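# Seat the grey arch's pegs into the stand's posts

## Task

Set the grey arch down on the stand without force, so that each green end's underside peg drops into the hole of its post and the green end comes to rest on top of that post. Do not strike or press hard on the stand with arms or hands, and do not shove, drag or ram the arch; any of these counts as failure. The arch must stay seated on its own, not be held there by the robot. Finish by releasing it and moving the grippers away.

## Robot and tools

Robot: two xArm7 arms with parallel grippers, named left_arm and right_arm. In the shared scene frame the origin sits on the table top midway between the arms, +x runs out over the table, +z is up, and left_arm is on the +y side (its base is near y=+0.265 m, right_arm's near y=-0.362 m). The names are labels, not image sides. A gripper's fingers point along its own +z and close along its own y. The reported end_effector_position is the point between the closed finger pads, about 2 cm short of the fingertips; closing pushes the tips about 10 mm further along +z.

Cameras: cam_low, cam_left_wrist, cam_right_wrist, each 672x504, returned in that order. show_instructions returns the reference image(s) for the scene (here one page, titled Buzz-wire game page 1). zoom_image takes camera and region [x0, y0, x1, y1] in pixels from the top-left corner, at most 504x504, for a closer look. read_manual only returns licence texts.

Row layout (used by both execute_actions and move): exactly 14 numbers, each in [-1, 1]. First 7 for left_arm: dx, dy, dz, rx, ry, rz, opening; then the same 7 for right_arm. Always send all 14, even when one arm should stay still. dx..rz are an offset, not a pose: expressed in that gripper's own axes, relative to its measured pose at the beginning of the action (for a call's first action, the pose in the latest result of this scene). Scale: 1.0 equals 0.6 m for dx, dy, dz, and 180 degrees for rotation; rx, ry, rz form a single rotation vector. Opening is absolute, not an offset: +1 is fully open (0.084 m), -1 fully closed.

execute_actions(actions): a list of actions; each action is a table of 1 to 15 rows, one row per 1/30 s step, the last row repeated to fill 15 steps. Every row is measured from the action's start pose, not the previous row. Each step, the commanded pose is clipped to within 70 mm and 16 degrees of the current measured pose, so a large offset may need several actions; the arm then stops near its last clipped pose. An empty list just returns the current state and images.

move(target, speed, blocking): target is one 14-number row as above, offsets counted from the pose in the most recent result showing one. The gripper travels a straight line toward it; both arms finish together, in 0.5 to 10 s (cut off at 10 s). speed is top path speed in m/s, 0.002 to 0.5, default 0.25; rotation is capped at twice that in rad/s. Opening is sent at the start. Paths ignore obstacles and the other arm, and grippers may lag, stray or overshoot speed near full stretch. With blocking=false the call returns after 0.5 s while motion continues; then use wait or stop before sending new rows or moves. wait(seconds), 0 to 10, lets time pass while each arm keeps its last command. stop brakes a running move (needs stopping distance).

Results: a state line per arm with gripper position (m), quat_wxyz and velocities (m/s, rad/s); grip_measured (actual finger opening, same scale as opening); Hand target lines (where the controller is now steering); step readings for executed actions, with HELD marking steps where an arm was held back. A move adds a move: line: done, off_target, moving, held or fault, plus limits such as paced (pose clipped) or held (some steps blocked; after release the arm can jump faster than speed), and each gripper's distance to target. pose unreachable means the clearance check altered or blocked that arm's command. Printed positions may be off, more so at long reach. MOTOR HOT warns at 65 °C; at 80 °C the arm is braked until cool (OVER-TEMPERATURE FAULT). Holding loads, even while you think, heats motors.

Gripping: to hold, keep commanding an opening well below grip_measured; the bigger the gap, the harder the squeeze (about 24 N per pad max). Closing fast can squeeze harder. Resending the measured value still grips lightly.

Order of work: look at images and the reference, grasp the arch (e.g. near the grey span or with one arm at each end), lift it clear, align each peg above its post hole, lower slowly until the green ends sit on the post tops, open the grippers, retreat upward, confirm the arch stays seated by itself, then call finished_scene with the current scene number (cannot be undone).

Avoid: fast contact (impacts scale with speed; targets far beyond the contact point press harder); jamming or forcing the pegs; hitting the stand; arms colliding with each other; dropping the arch or knocking anything off the table. If contact torque hits a joint's load limit (waist and shoulder 46, upper arm roll, elbow, forearm roll 27.6, wrist pitch and wrist roll 18.4 N m, held weight included), that arm backs off, freezes for 10 s and skips the rest of the call. An arm still while you think keeps its last command; for an arm meant to stay put, send the offset back to its desired pose in the first call of a reply and zeros afterward. Occasional outside pushes may nudge loose objects. Less robot time, smooth motion and low effort are better.

Each tool is called after ">>>" as name(argument=value, ...), one argument or row to a line, values as JSON.

## Session

>>> execute_actions(
  actions=[],
)

>>> show_instructions(
)

Scene clock: 0.00 s.
left_arm: end_effector_position=(+0.0721, +0.6537, +0.3134) grip_measured=+1.00 end_effector_quat_wxyz=(+0.040, -0.581, +0.810, -0.069) end_effector_velocity=(-0.000, -0.000, +0.001) end_effector_angular_velocity=(+0.002, +0.000, -0.000) | right_arm: end_effector_position=(+0.6692, -0.5330, +0.3739) grip_measured=+1.00 end_effector_quat_wxyz=(+0.261, +0.746, +0.584, +0.187) end_effector_velocity=(+0.000, +0.000, +0.000) end_effector_angular_velocity=(-0.001, -0.000, +0.001)
Joint positions: left_arm=[ 1.453 -0.239 -0.191  1.119 -0.201  1.404 -2.903  0.084] | right_arm=[-0.287  0.358  0.127  1.717 -0.117  0.712 -1.498  0.084]
Joint velocities: left_arm=[-0.    -0.002  0.    -0.     0.    -0.     0.    -0.   ] | right_arm=[ 0.     0.     0.     0.     0.    -0.    -0.001 -0.   ]
Hand target (left_arm): +0.072, +0.654, +0.313; +0.040, -0.581, +0.810, -0.069
Hand target (right_arm): +0.669, -0.533, +0.374; +0.261, +0.746, +0.584, +0.187

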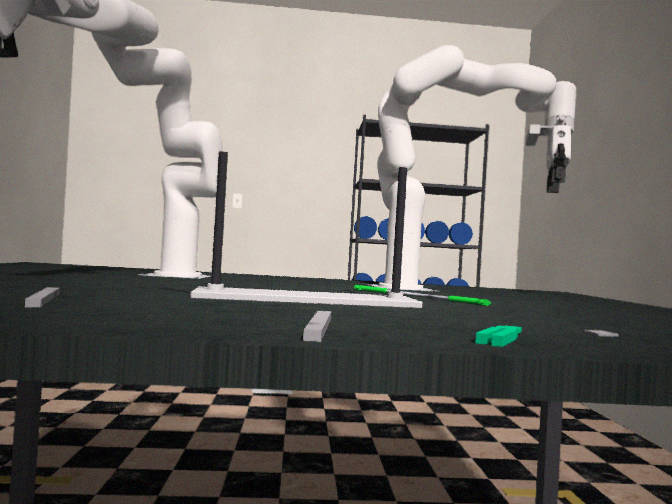

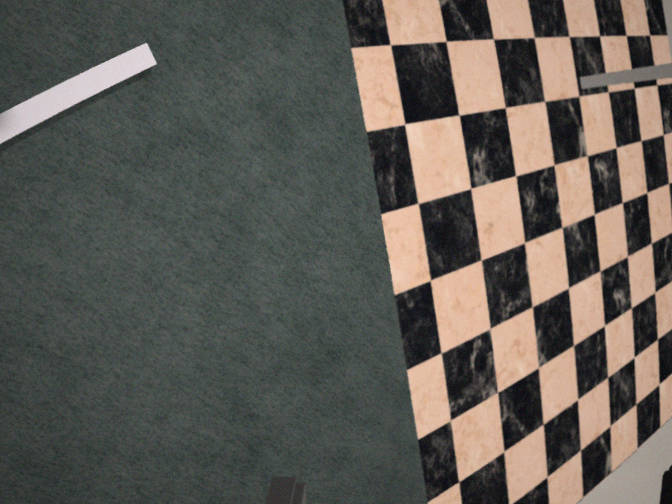

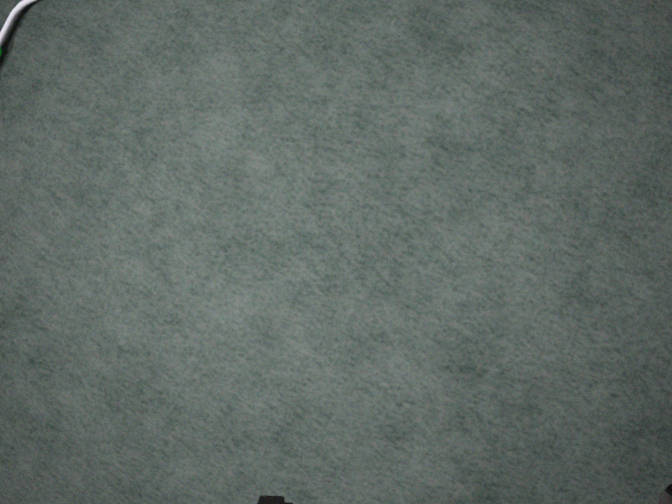

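Reference images for this scene: Buzz-wire game page 1.

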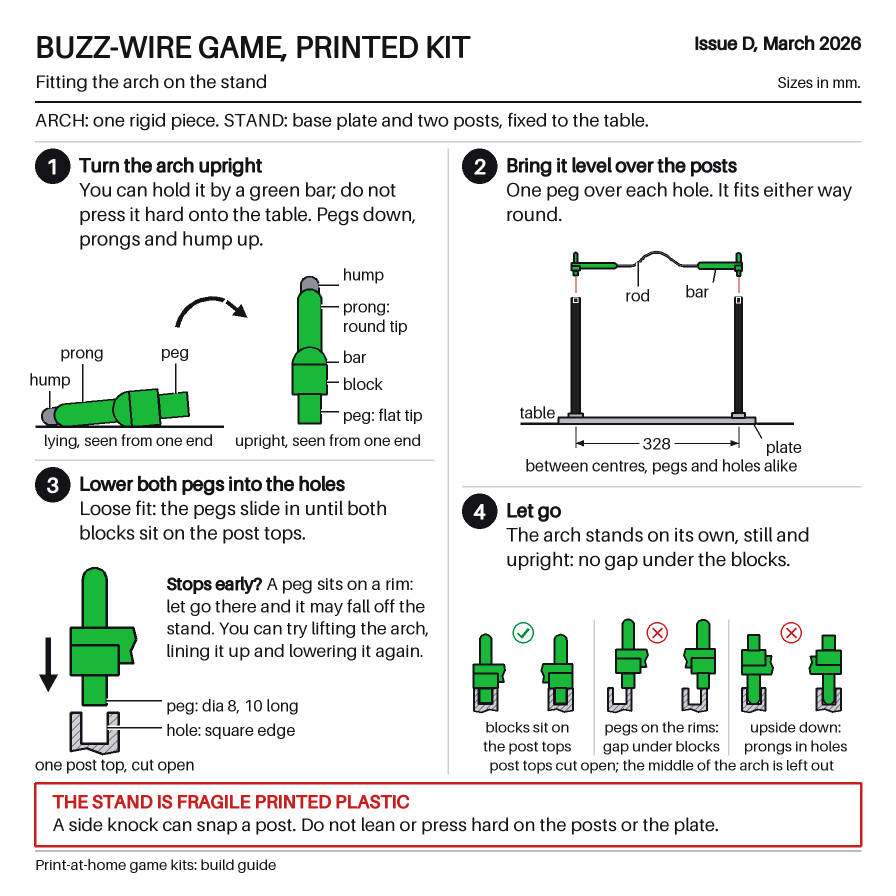

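>>> move(
  target=[0.423,-0.617,-0.075,-0.047,0.027,0.395,1,0.304,-0.333,0,0.223,0.512,0.104,1],
  speed=0.3,
)

Scene clock: 11.43 s.
left_arm: end_effector_position=(+0.3286, +0.2978, +0.4195) grip_measured=+1.00 end_effector_quat_wxyz=(-0.000, +0.000, +1.000, -0.001) end_effector_velocity=(+0.002, -0.003, +0.000) end_effector_angular_velocity=(+0.002, +0.002, -0.009) | right_arm: end_effector_position=(+0.5595, -0.3206, +0.2472) grip_measured=+1.00 end_effector_quat_wxyz=(+0.500, -0.502, -0.500, -0.498) end_effector_velocity=(-0.001, +0.000, -0.003) end_effector_angular_velocity=(+0.007, +0.006, +0.003)
Joint positions: left_arm=[ 0.967 -0.528 -0.705  1.335 -0.34   1.744 -2.693  0.084] | right_arm=[-0.695  0.857  0.547  1.698  1.033  1.629 -2.159  0.084]
Joint velocities: left_arm=[-0.     0.005 -0.01   0.008  0.002  0.001 -0.002 -0.   ] | right_arm=[-0.     0.007 -0.    -0.001 -0.001  0.004  0.    -0.   ]
Hand target (left_arm): +0.329, +0.297, +0.420; -0.000, +0.001, +1.000, -0.001
Hand target (right_arm): +0.559, -0.320, +0.247; +0.501, -0.502, -0.500, -0.497
Off the commanded pose (left_arm): 0.002 m, 0 deg.
Off the commanded pose (right_arm): 0.001 m, 0 deg.
move: done

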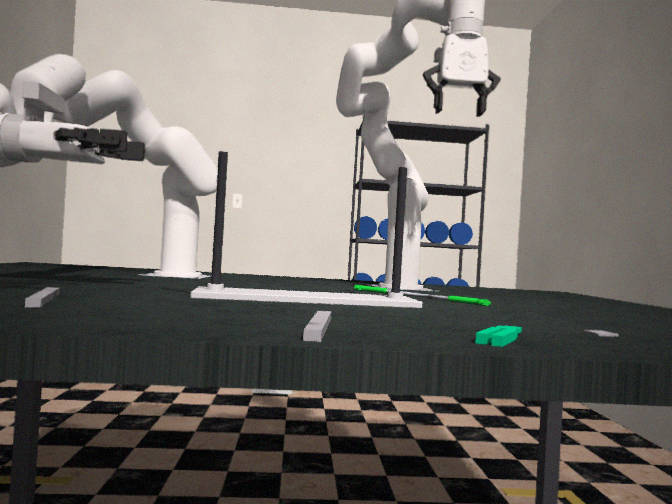

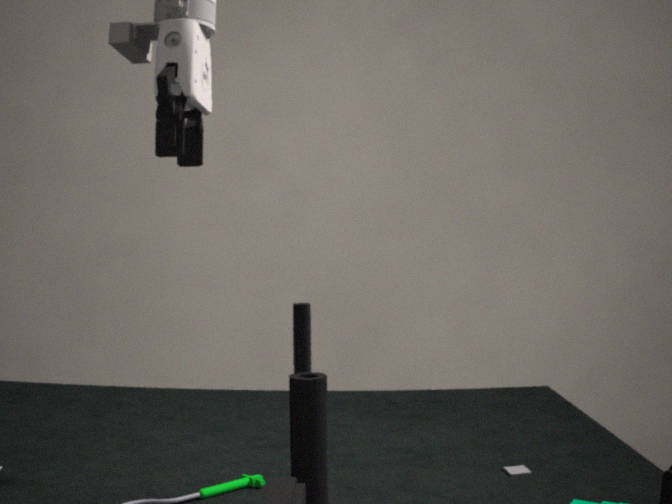

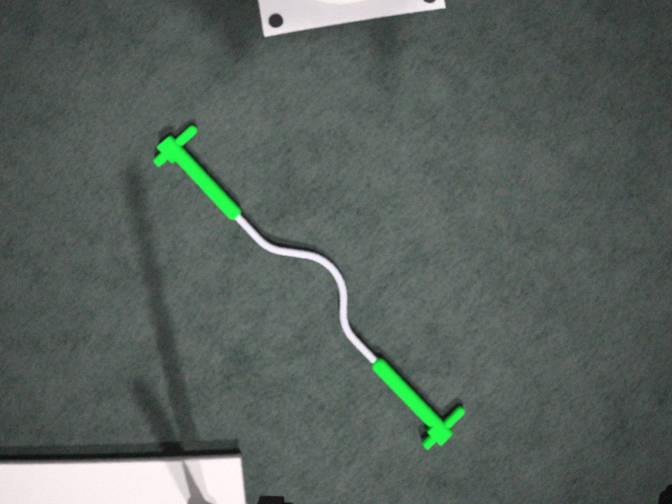

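>>> move(
  target=[0.192,-0.22,0.5,0,0,-0.244,0,0,0.04,0,0,0,0,1],
)

Scene clock: 18.70 s.
left_arm: end_effector_position=(+0.2128, +0.1653, +0.1194) grip_measured=-0.01 end_effector_quat_wxyz=(-0.001, -0.373, +0.928, -0.001) end_effector_velocity=(+0.000, -0.001, -0.002) end_effector_angular_velocity=(+0.003, -0.002, -0.000) | right_arm: end_effector_position=(+0.5835, -0.3205, +0.2471) grip_measured=+1.00 end_effector_quat_wxyz=(+0.500, -0.502, -0.500, -0.498) end_effector_velocity=(-0.000, +0.000, -0.000) end_effector_angular_velocity=(+0.000, +0.001, +0.000)
Joint positions: left_arm=[ 0.58  -1.277 -1.097  0.343 -1.035  1.447 -3.457  0.044] | right_arm=[-0.648  0.936  0.545  1.831  1.021  1.633 -2.106  0.084]
Joint velocities: left_arm=[-0.002 -0.    -0.009 -0.001 -0.006 -0.006 -0.003  0.   ] | right_arm=[-0.     0.     0.     0.    -0.     0.     0.001  0.   ]
Hand target (left_arm): +0.213, +0.165, +0.119; -0.001, -0.373, +0.928, -0.001
Hand target (right_arm): +0.584, -0.321, +0.247; +0.500, -0.502, -0.500, -0.498
Off the commanded pose (left_arm): 0.001 m, 0 deg.
Off the commanded pose (right_arm): 0.000 m, 0 deg.
move: done

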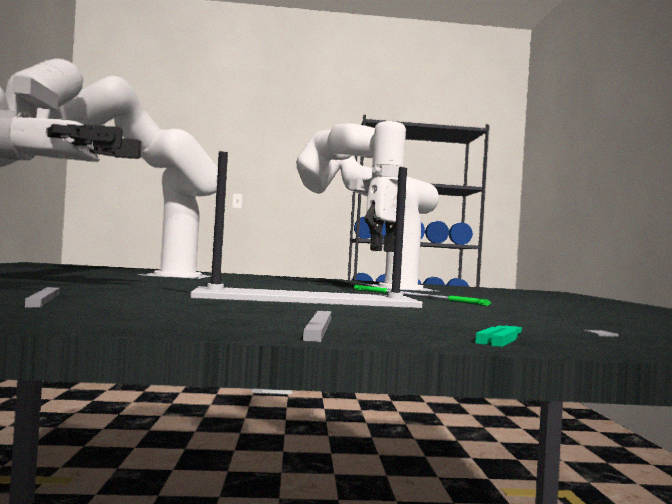

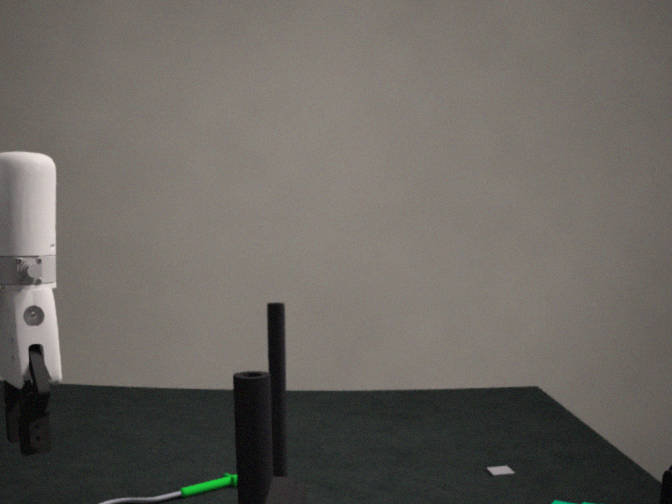

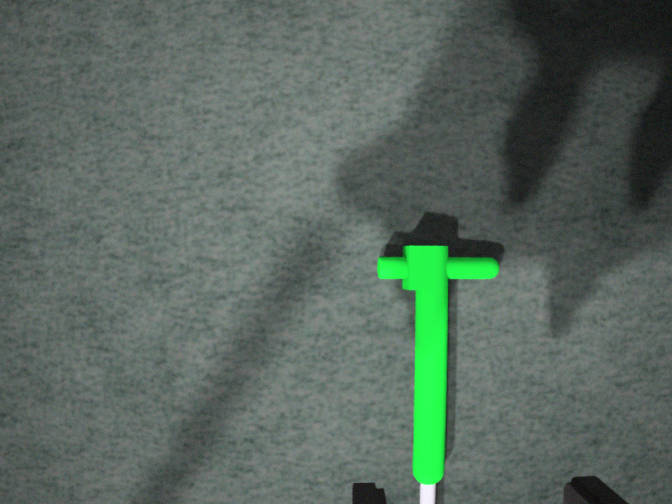

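>>> move(
  target=[0.008,0,0.158,0,0,0,-0.2,0,0,0,0,0,0,1],
  speed=0.12,
)

Scene clock: 22.63 s.
left_arm: end_effector_position=(+0.2092, +0.1616, +0.0244) grip_measured=-0.21 end_effector_quat_wxyz=(-0.002, -0.373, +0.928, -0.002) end_effector_velocity=(-0.000, +0.000, -0.002) end_effector_angular_velocity=(+0.002, +0.001, -0.002) | right_arm: end_effector_position=(+0.5835, -0.3205, +0.2471) grip_measured=+1.00 end_effector_quat_wxyz=(+0.500, -0.502, -0.500, -0.498) end_effector_velocity=(+0.000, +0.000, +0.000) end_effector_angular_velocity=(+0.001, +0.001, +0.000)
Joint positions: left_arm=[ 0.62  -1.207 -1.499  0.274 -1.403  1.244 -3.401  0.035] | right_arm=[-0.648  0.936  0.545  1.831  1.021  1.633 -2.106  0.084]
Joint velocities: left_arm=[ 0.004  0.001 -0.008  0.001 -0.004 -0.003  0.003  0.   ] | right_arm=[ 0.     0.     0.    -0.     0.001  0.     0.     0.   ]
Hand target (left_arm): +0.209, +0.162, +0.024; -0.002, -0.373, +0.928, -0.002
Hand target (right_arm): +0.584, -0.321, +0.247; +0.500, -0.502, -0.500, -0.498
Off the commanded pose (left_arm): 0.000 m, 0 deg.
Off the commanded pose (right_arm): 0.000 m, 0 deg.
move: done

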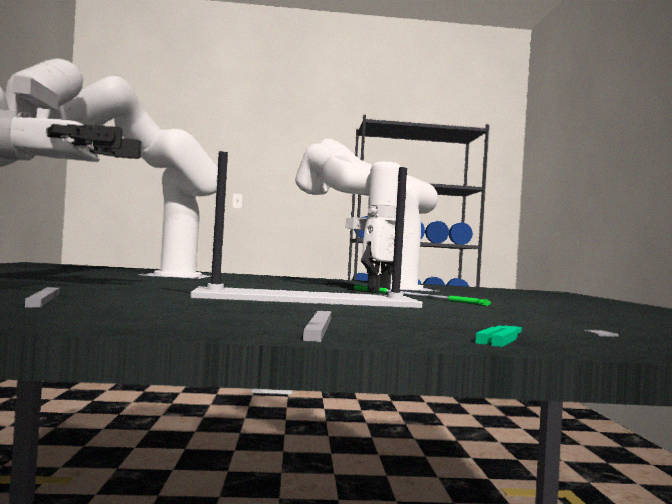

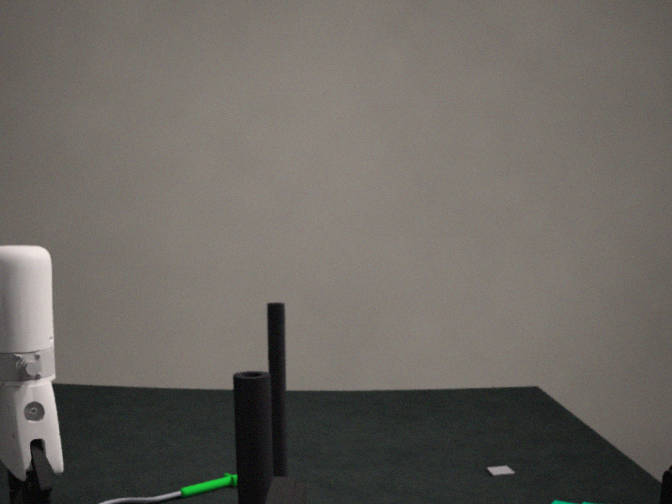

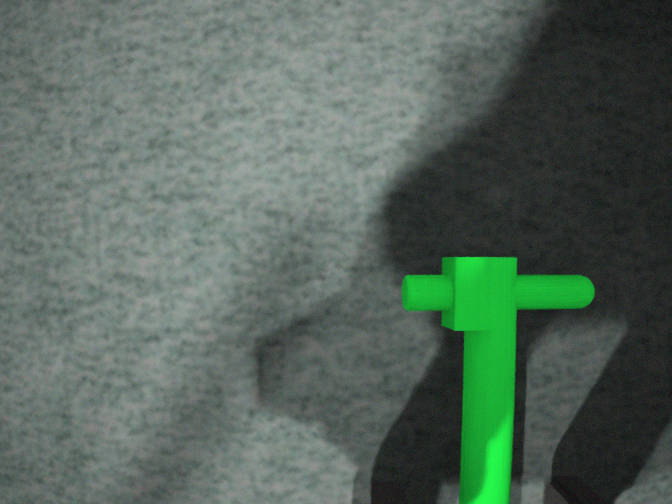

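>>> move(
  target=[0,0.002,0.001,0,0,0,-1,0,0,0,0,0,0,1],
)

>>> move(
  target=[0,0,-0.57,0,0,0,-1,0,0,0,0,0,0,1],
  speed=0.2,
)

Scene clock: 28.10 s.
left_arm: end_effector_position=(+0.2087, +0.1621, +0.0241) grip_measured=-0.74 end_effector_quat_wxyz=(-0.001, -0.373, +0.928, -0.002) end_effector_velocity=(-0.001, +0.001, -0.000) end_effector_angular_velocity=(+0.001, +0.001, +0.001) | right_arm: end_effector_position=(+0.5835, -0.3205, +0.2471) grip_measured=+1.00 end_effector_quat_wxyz=(+0.500, -0.502, -0.500, -0.498) end_effector_velocity=(-0.000, +0.000, -0.001) end_effector_angular_velocity=(-0.002, +0.002, +0.002)
Joint positions: left_arm=[ 0.618 -1.207 -1.5    0.272 -1.406  1.242 -3.399  0.011] | right_arm=[-0.648  0.936  0.545  1.831  1.021  1.633 -2.106  0.084]
Joint velocities: left_arm=[-0.    -0.    -0.001 -0.002  0.     0.     0.    -0.   ] | right_arm=[ 0.001  0.     0.    -0.    -0.003 -0.     0.002  0.   ]
Hand target (left_arm): +0.208, +0.162, +0.024; -0.002, -0.373, +0.928, -0.002
Hand target (right_arm): +0.584, -0.321, +0.247; +0.500, -0.502, -0.500, -0.498
Off the commanded pose (left_arm): 0.001 m, 0 deg.
Off the commanded pose (right_arm): 0.000 m, 0 deg.
move: done

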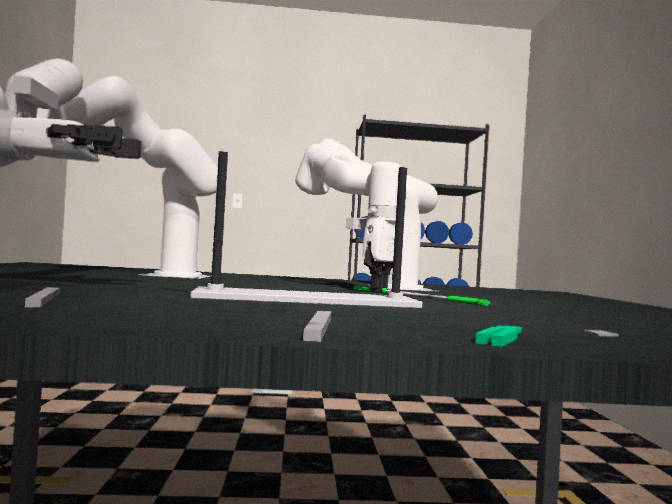

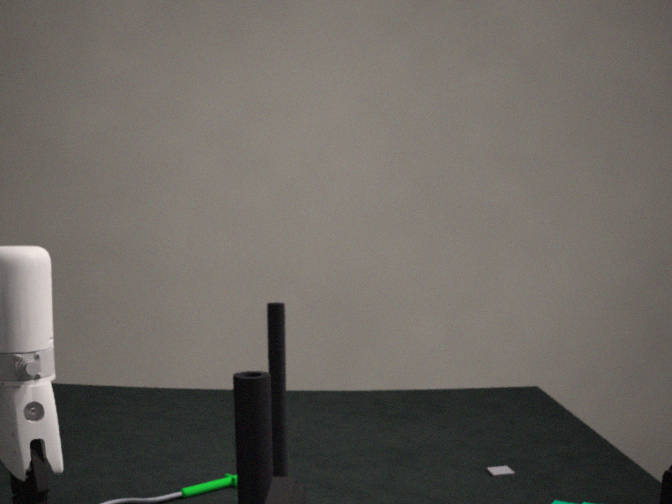

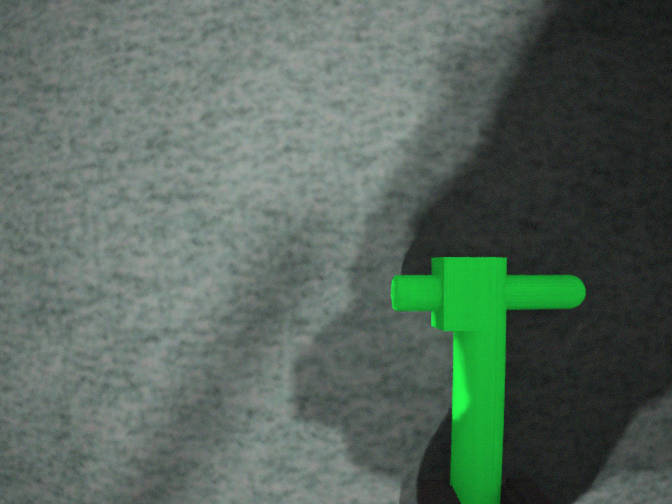

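Scene clock: 30.33 s.
left_arm: end_effector_position=(+0.2085, +0.1633, +0.3664) grip_measured=-0.74 end_effector_quat_wxyz=(-0.000, -0.373, +0.928, -0.001) end_effector_velocity=(+0.000, +0.001, +0.002) end_effector_angular_velocity=(+0.001, -0.001, +0.001) | right_arm: end_effector_position=(+0.5835, -0.3205, +0.2471) grip_measured=+1.00 end_effector_quat_wxyz=(+0.500, -0.502, -0.500, -0.498) end_effector_velocity=(+0.000, -0.000, +0.000) end_effector_angular_velocity=(+0.000, -0.002, -0.001)
Joint positions: left_arm=[ 0.68  -1.071 -0.586  0.953 -0.541  1.896 -3.548  0.011] | right_arm=[-0.648  0.936  0.545  1.831  1.021  1.633 -2.106  0.084]
Joint velocities: left_arm=[ 0.002  0.004  0.002  0.008  0.003  0.002 -0.001 -0.   ] | right_arm=[-0.     0.     0.     0.001  0.     0.    -0.001 -0.   ]
Hand target (left_arm): +0.209, +0.163, +0.367; -0.000, -0.373, +0.928, -0.001
Hand target (right_arm): +0.584, -0.321, +0.247; +0.500, -0.502, -0.500, -0.498
Off the commanded pose (left_arm): 0.001 m, 0 deg.
Off the commanded pose (right_arm): 0.000 m, 0 deg.
move: done

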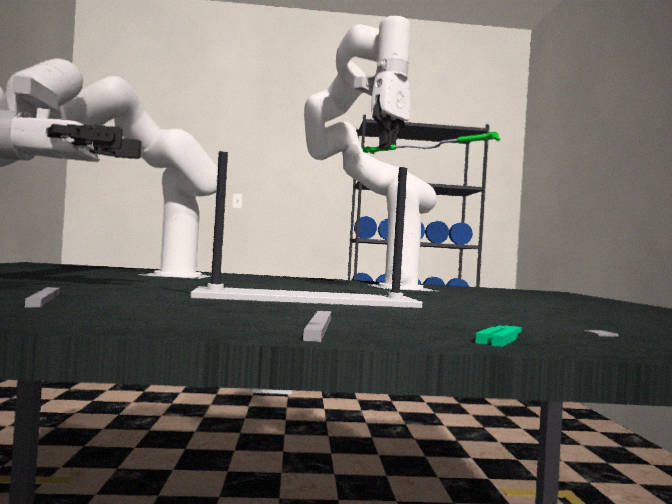

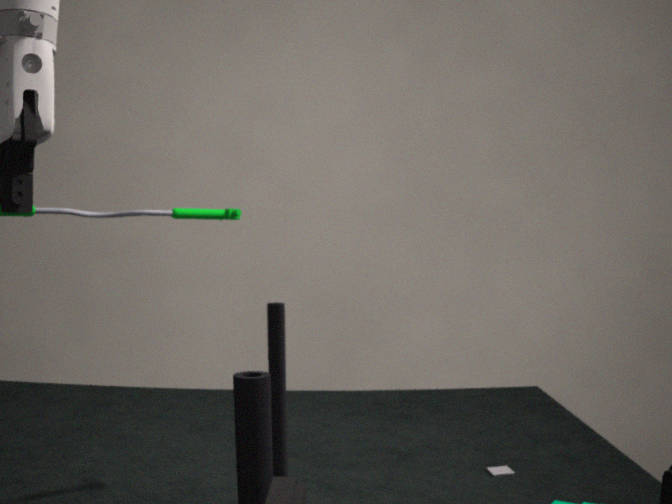

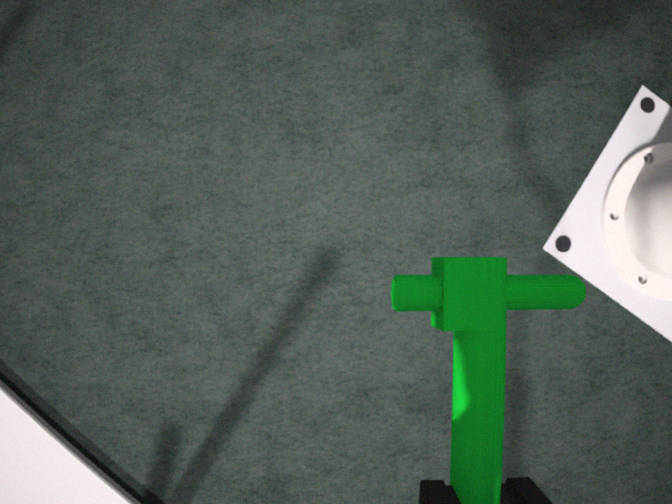

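>>> move(
  target=[-0.156,-0.295,0,0,0,0.729,-1,0,0,0,0,0,0,1],
  speed=0.35,
)

Scene clock: 36.73 s.
left_arm: end_effector_position=(+0.3982, +0.1008, +0.3667) grip_measured=-0.74 end_effector_quat_wxyz=(+0.001, +0.690, +0.724, -0.002) end_effector_velocity=(+0.001, +0.000, +0.000) end_effector_angular_velocity=(+0.003, +0.002, -0.007) | right_arm: end_effector_position=(+0.5835, -0.3205, +0.2471) grip_measured=+1.00 end_effector_quat_wxyz=(+0.500, -0.502, -0.500, -0.498) end_effector_velocity=(+0.000, -0.000, +0.000) end_effector_angular_velocity=(-0.001, -0.003, +0.000)
Joint positions: left_arm=[ 0.464 -0.114 -0.938  1.443 -0.096  1.51  -1.909  0.011] | right_arm=[-0.648  0.936  0.545  1.831  1.021  1.633 -2.106  0.084]
Joint velocities: left_arm=[-0.     0.008 -0.004  0.006  0.009  0.004  0.002 -0.   ] | right_arm=[ 0.     0.     0.     0.001 -0.001 -0.    -0.002  0.   ]
Hand target (left_arm): +0.398, +0.101, +0.367; +0.001, +0.690, +0.724, -0.002
Hand target (right_arm): +0.584, -0.321, +0.247; +0.500, -0.502, -0.500, -0.498
Off the commanded pose (left_arm): 0.001 m, 0 deg.
Off the commanded pose (right_arm): 0.000 m, 0 deg.
move: done

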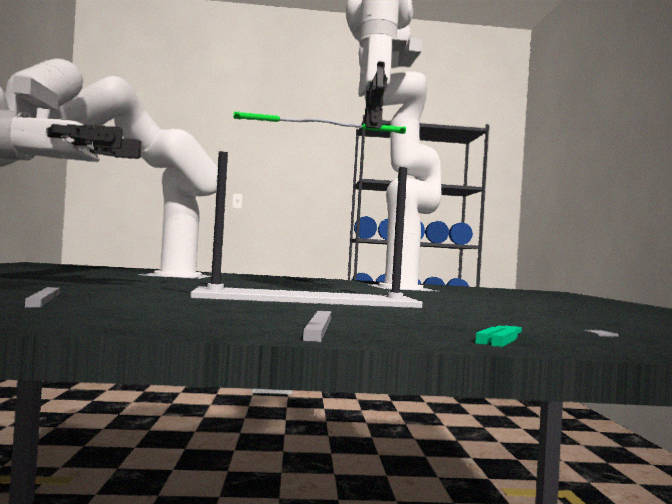

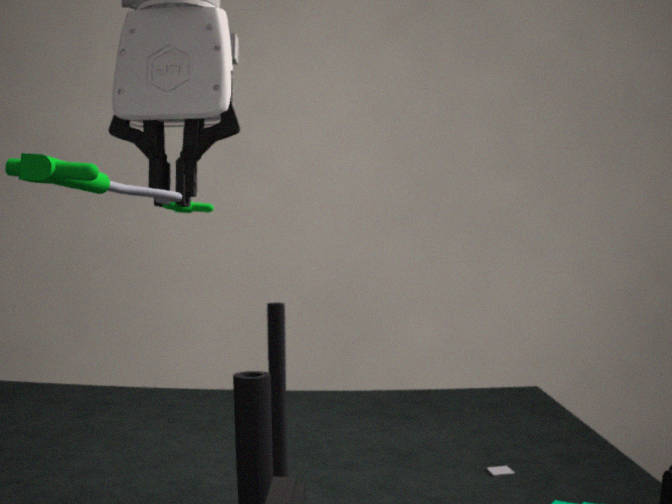

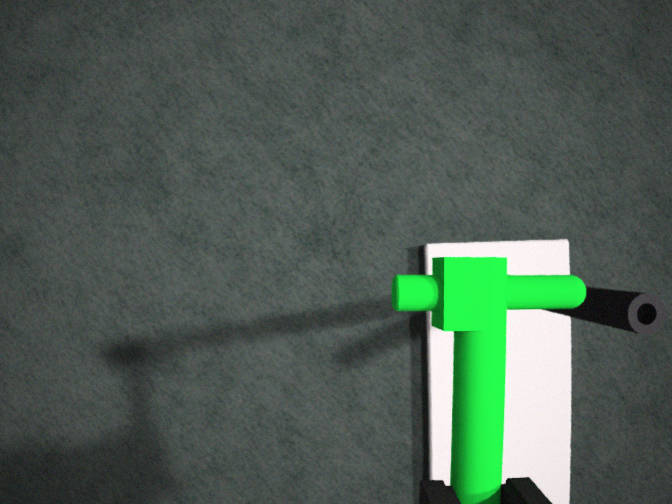

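>>> move(
  target=[-0.024,0.12,0.108,-0.528,0,0,-1,0,0,0,0,0,0,1],
  speed=0.3,
)

Scene clock: 43.53 s.
left_arm: end_effector_position=(+0.4713, +0.0897, +0.3014) grip_measured=-0.74 end_effector_quat_wxyz=(+0.511, +0.465, +0.490, +0.531) end_effector_velocity=(+0.000, +0.000, -0.001) end_effector_angular_velocity=(+0.001, -0.005, +0.004) | right_arm: end_effector_position=(+0.5835, -0.3205, +0.2471) grip_measured=+1.00 end_effector_quat_wxyz=(+0.500, -0.502, -0.500, -0.498) end_effector_velocity=(+0.000, -0.000, -0.000) end_effector_angular_velocity=(-0.001, -0.001, -0.000)
Joint positions: left_arm=[ 1.126 -1.033 -1.828  0.516 -0.633 -0.909 -2.266  0.011] | right_arm=[-0.648  0.936  0.545  1.831  1.021  1.633 -2.106  0.084]
Joint velocities: left_arm=[ 0.004 -0.011 -0.006  0.004 -0.011  0.    -0.002  0.   ] | right_arm=[-0.001  0.     0.     0.001 -0.001  0.    -0.     0.   ]
Hand target (left_arm): +0.471, +0.090, +0.301; +0.511, +0.465, +0.490, +0.532
Hand target (right_arm): +0.584, -0.321, +0.247; +0.500, -0.502, -0.500, -0.498
Off the commanded pose (left_arm): 0.001 m, 0 deg.
Off the commanded pose (right_arm): 0.000 m, 0 deg.
move: done

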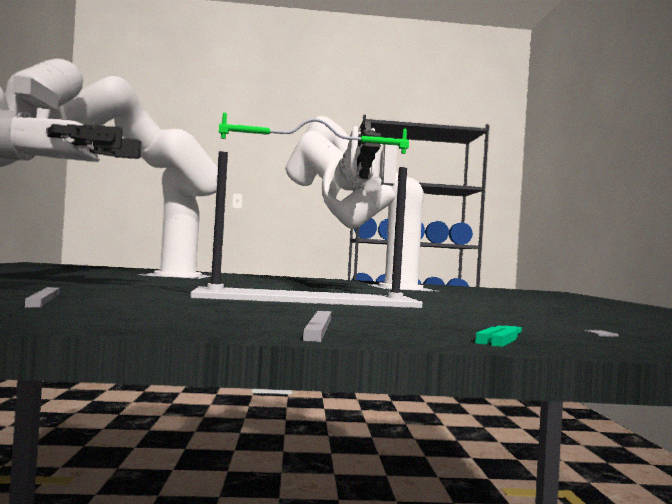

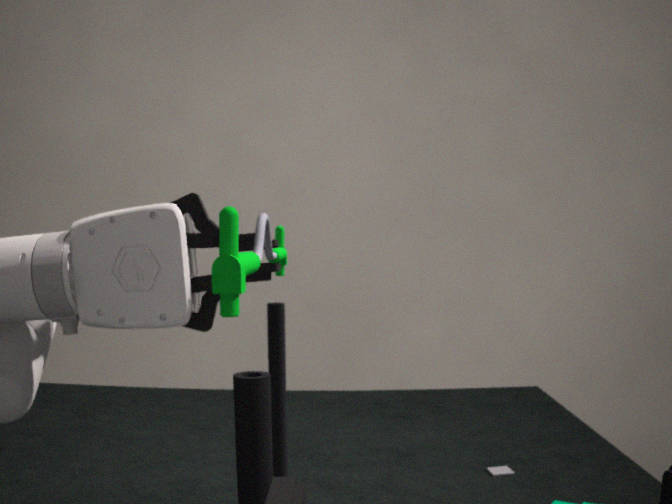

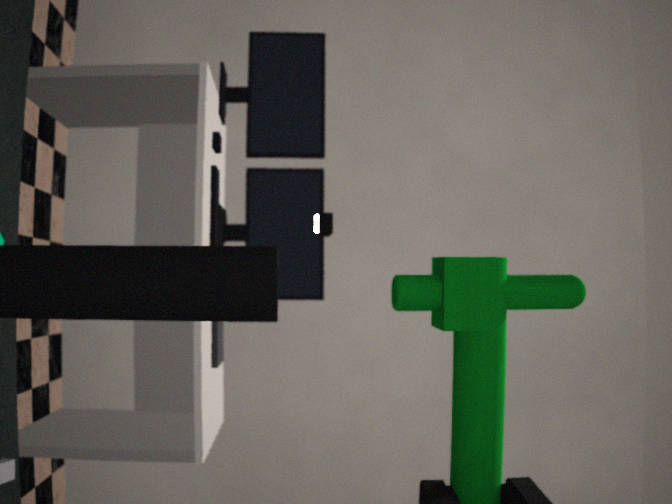

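>>> move(
  target=[0.003,-0.03,-0.0078,0,0.0131,0.0011,-1,0,0,0,0,0,0,1],
  speed=0.05,
)

>>> zoom_image(
  camera="cam_left_wrist",
  region=[200,220,320,400],
)

>>> zoom_image(
  camera="cam_right_wrist",
  region=[280,220,480,360],
)

Scene clock: 47.60 s.
left_arm: end_effector_position=(+0.4681, +0.0913, +0.2831) grip_measured=-0.74 end_effector_quat_wxyz=(+0.500, +0.455, +0.500, +0.541) end_effector_velocity=(-0.000, +0.001, -0.000) end_effector_angular_velocity=(-0.002, -0.003, +0.007) | right_arm: end_effector_position=(+0.5835, -0.3205, +0.2471) grip_measured=+1.00 end_effector_quat_wxyz=(+0.500, -0.502, -0.500, -0.498) end_effector_velocity=(+0.000, -0.000, +0.000) end_effector_angular_velocity=(+0.001, +0.001, -0.001)
Joint positions: left_arm=[ 1.118 -1.102 -1.886  0.53  -0.743 -0.865 -2.265  0.011] | right_arm=[-0.648  0.936  0.545  1.831  1.021  1.633 -2.106  0.084]
Joint velocities: left_arm=[-0.002 -0.008 -0.003  0.003 -0.016  0.007  0.002  0.   ] | right_arm=[-0.    -0.    -0.     0.     0.001  0.     0.002 -0.   ]
Hand target (left_arm): +0.468, +0.091, +0.283; +0.500, +0.455, +0.500, +0.542
Hand target (right_arm): +0.584, -0.321, +0.247; +0.500, -0.502, -0.500, -0.498
Off the commanded pose (left_arm): 0.000 m, 0 deg.
Off the commanded pose (right_arm): 0.000 m, 0 deg.
move: done

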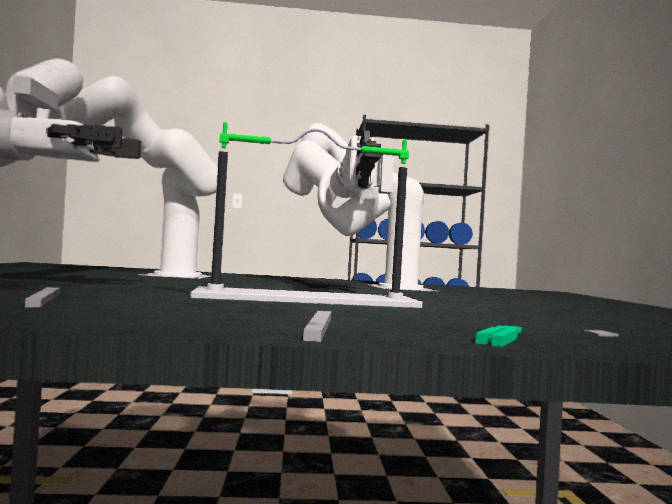

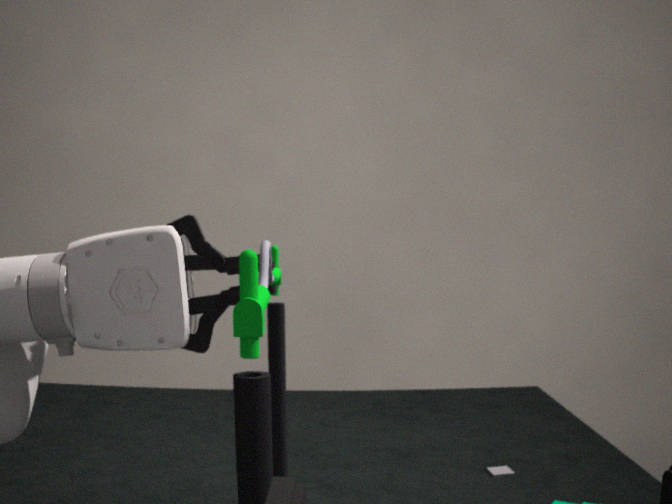

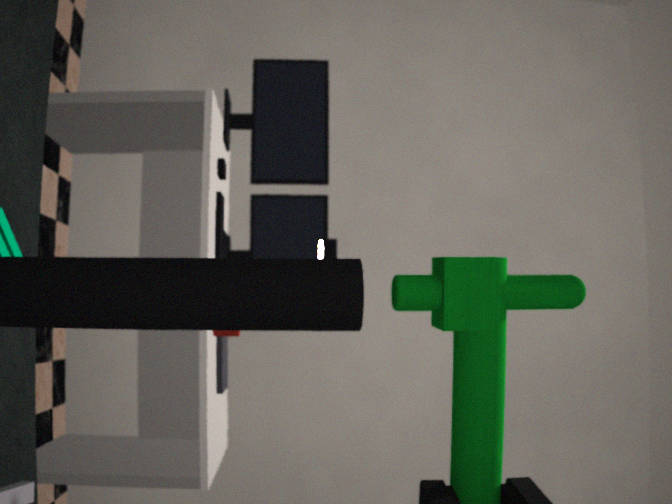

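Region (200, 220, 320, 400) of cam_left_wrist's 672x504 image, scaled by 2.800, with more detail than that image has.

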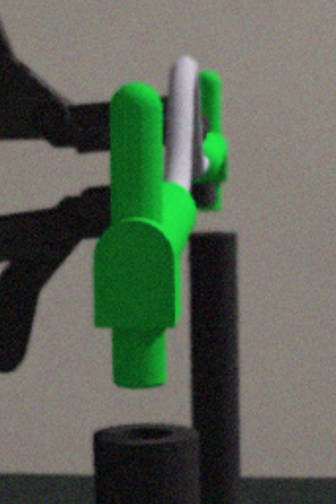

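Region (280, 220, 480, 360) of cam_right_wrist's 672x504 image, scaled by 2.520, with more detail than that image has; it fills the top 353 rows of this view, and the rest is white.

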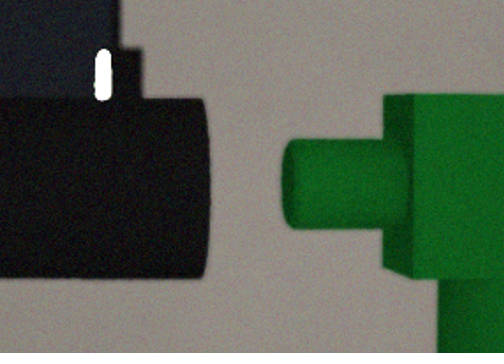

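>>> move(
  target=[-0.0007,-0.0067,0.0011,0,0,0,-1,0,0,0,0,0,0,1],
  speed=0.02,
)

>>> zoom_image(
  camera="cam_left_wrist",
  region=[200,220,320,400],
)

>>> zoom_image(
  camera="cam_right_wrist",
  region=[280,220,480,360],
)

Scene clock: 51.93 s.
left_arm: end_effector_position=(+0.4691, +0.0910, +0.2792) grip_measured=-0.74 end_effector_quat_wxyz=(+0.500, +0.455, +0.500, +0.541) end_effector_velocity=(+0.000, +0.000, -0.001) end_effector_angular_velocity=(-0.001, -0.001, +0.000) | right_arm: end_effector_position=(+0.5835, -0.3205, +0.2471) grip_measured=+1.00 end_effector_quat_wxyz=(+0.500, -0.502, -0.500, -0.498) end_effector_velocity=(-0.000, +0.000, -0.000) end_effector_angular_velocity=(-0.001, -0.000, +0.001)
Joint positions: left_arm=[ 1.127 -1.112 -1.898  0.535 -0.75  -0.867 -2.272  0.011] | right_arm=[-0.648  0.936  0.545  1.831  1.021  1.633 -2.106  0.084]
Joint velocities: left_arm=[ 0.003 -0.003 -0.003  0.001 -0.002 -0.002 -0.003  0.   ] | right_arm=[ 0.    -0.     0.    -0.    -0.001  0.    -0.     0.   ]
Hand target (left_arm): +0.469, +0.091, +0.279; +0.500, +0.455, +0.500, +0.541
Hand target (right_arm): +0.584, -0.321, +0.247; +0.500, -0.502, -0.500, -0.498
Off the commanded pose (left_arm): 0.000 m, 0 deg.
Off the commanded pose (right_arm): 0.000 m, 0 deg.
move: done

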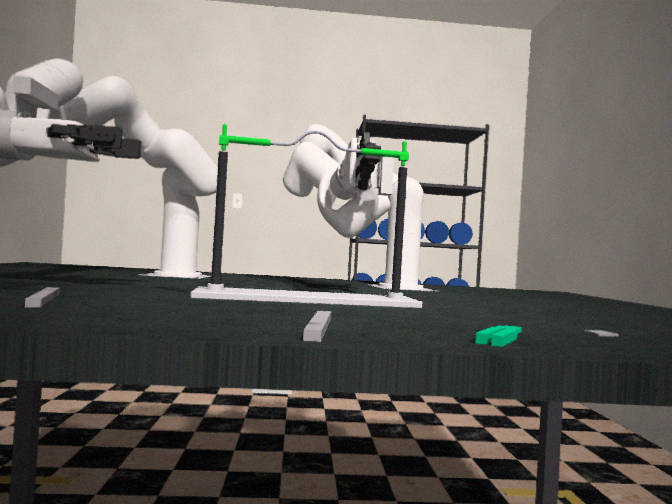

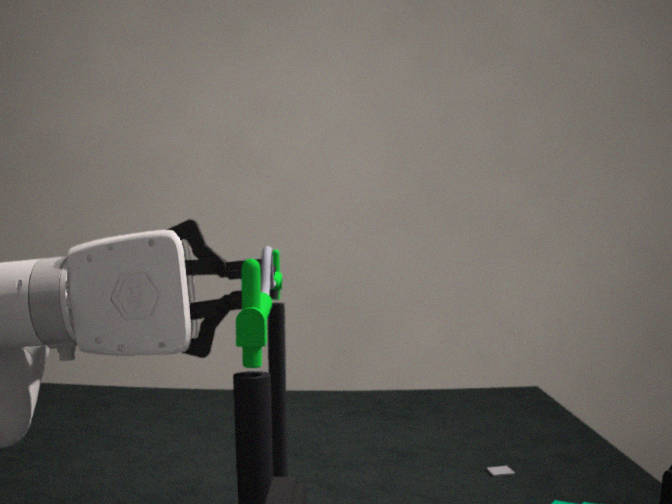

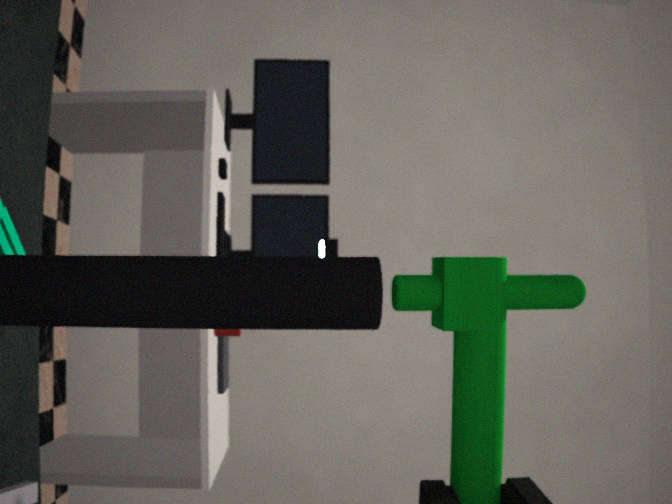

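Region (200, 220, 320, 400) of cam_left_wrist's 672x504 image, scaled by 2.800, with more detail than that image has.

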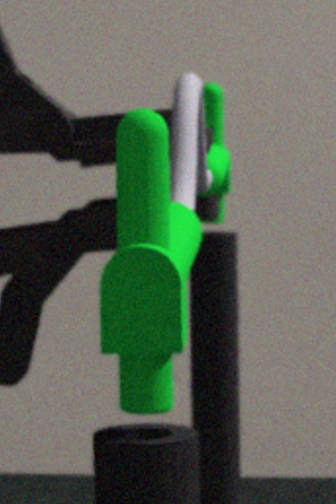

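Region (280, 220, 480, 360) of cam_right_wrist's 672x504 image, scaled by 2.520, with more detail than that image has; it fills the top 353 rows of this view, and the rest is white.

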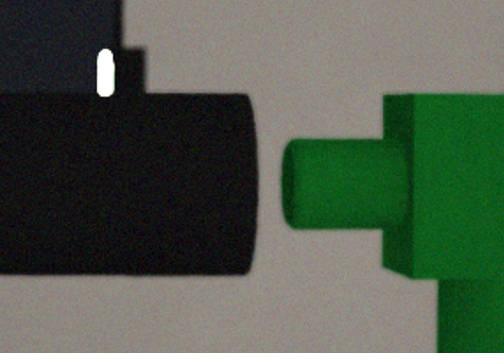

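Aligned. Lower 7 mm.

>>> move(
  target=[0,-0.0117,-0.001,0,0,0,-1,0,0,0,0,0,0,1],
  speed=0.01,
)

>>> zoom_image(
  camera="cam_left_wrist",
  region=[200,220,320,400],
)

Scene clock: 56.53 s.
left_arm: end_effector_position=(+0.4692, +0.0910, +0.2723) grip_measured=-0.74 end_effector_quat_wxyz=(+0.500, +0.455, +0.500, +0.541) end_effector_velocity=(-0.000, -0.000, -0.002) end_effector_angular_velocity=(-0.000, +0.001, -0.001) | right_arm: end_effector_position=(+0.5835, -0.3205, +0.2471) grip_measured=+1.00 end_effector_quat_wxyz=(+0.500, -0.502, -0.500, -0.498) end_effector_velocity=(+0.000, +0.000, +0.000) end_effector_angular_velocity=(+0.000, +0.001, +0.000)
Joint positions: left_arm=[ 1.138 -1.128 -1.919  0.539 -0.763 -0.874 -2.283  0.011] | right_arm=[-0.648  0.936  0.545  1.831  1.021  1.633 -2.106  0.084]
Joint velocities: left_arm=[ 0.002 -0.004 -0.005  0.001 -0.002 -0.001 -0.003 -0.   ] | right_arm=[ 0.     0.     0.     0.     0.    -0.     0.002 -0.   ]
Hand target (left_arm): +0.469, +0.091, +0.272; +0.500, +0.455, +0.500, +0.541
Hand target (right_arm): +0.584, -0.321, +0.247; +0.500, -0.502, -0.500, -0.498
Off the commanded pose (left_arm): 0.000 m, 0 deg.
Off the commanded pose (right_arm): 0.000 m, 0 deg.
move: done

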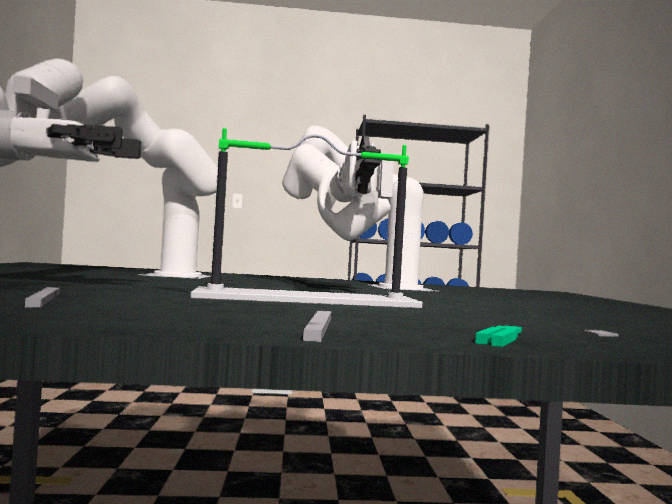

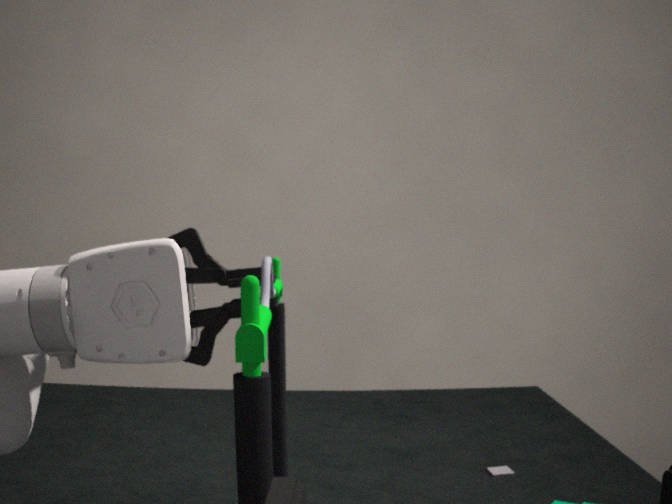

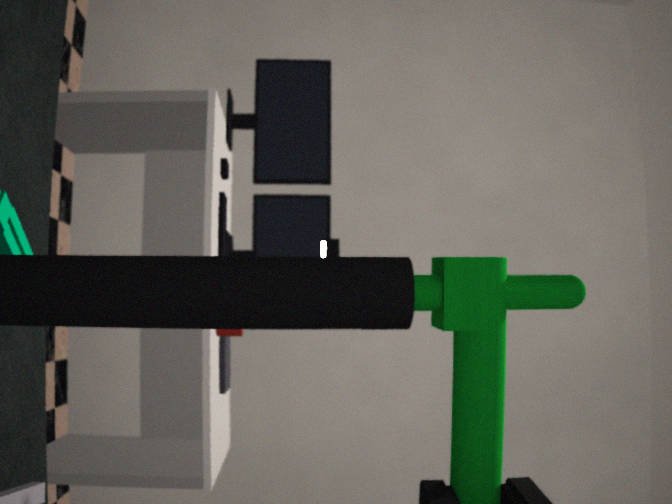

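Region (200, 220, 320, 400) of cam_left_wrist's 672x504 image, scaled by 2.800, with more detail than that image has.

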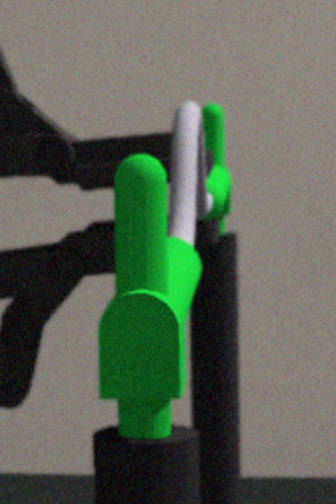

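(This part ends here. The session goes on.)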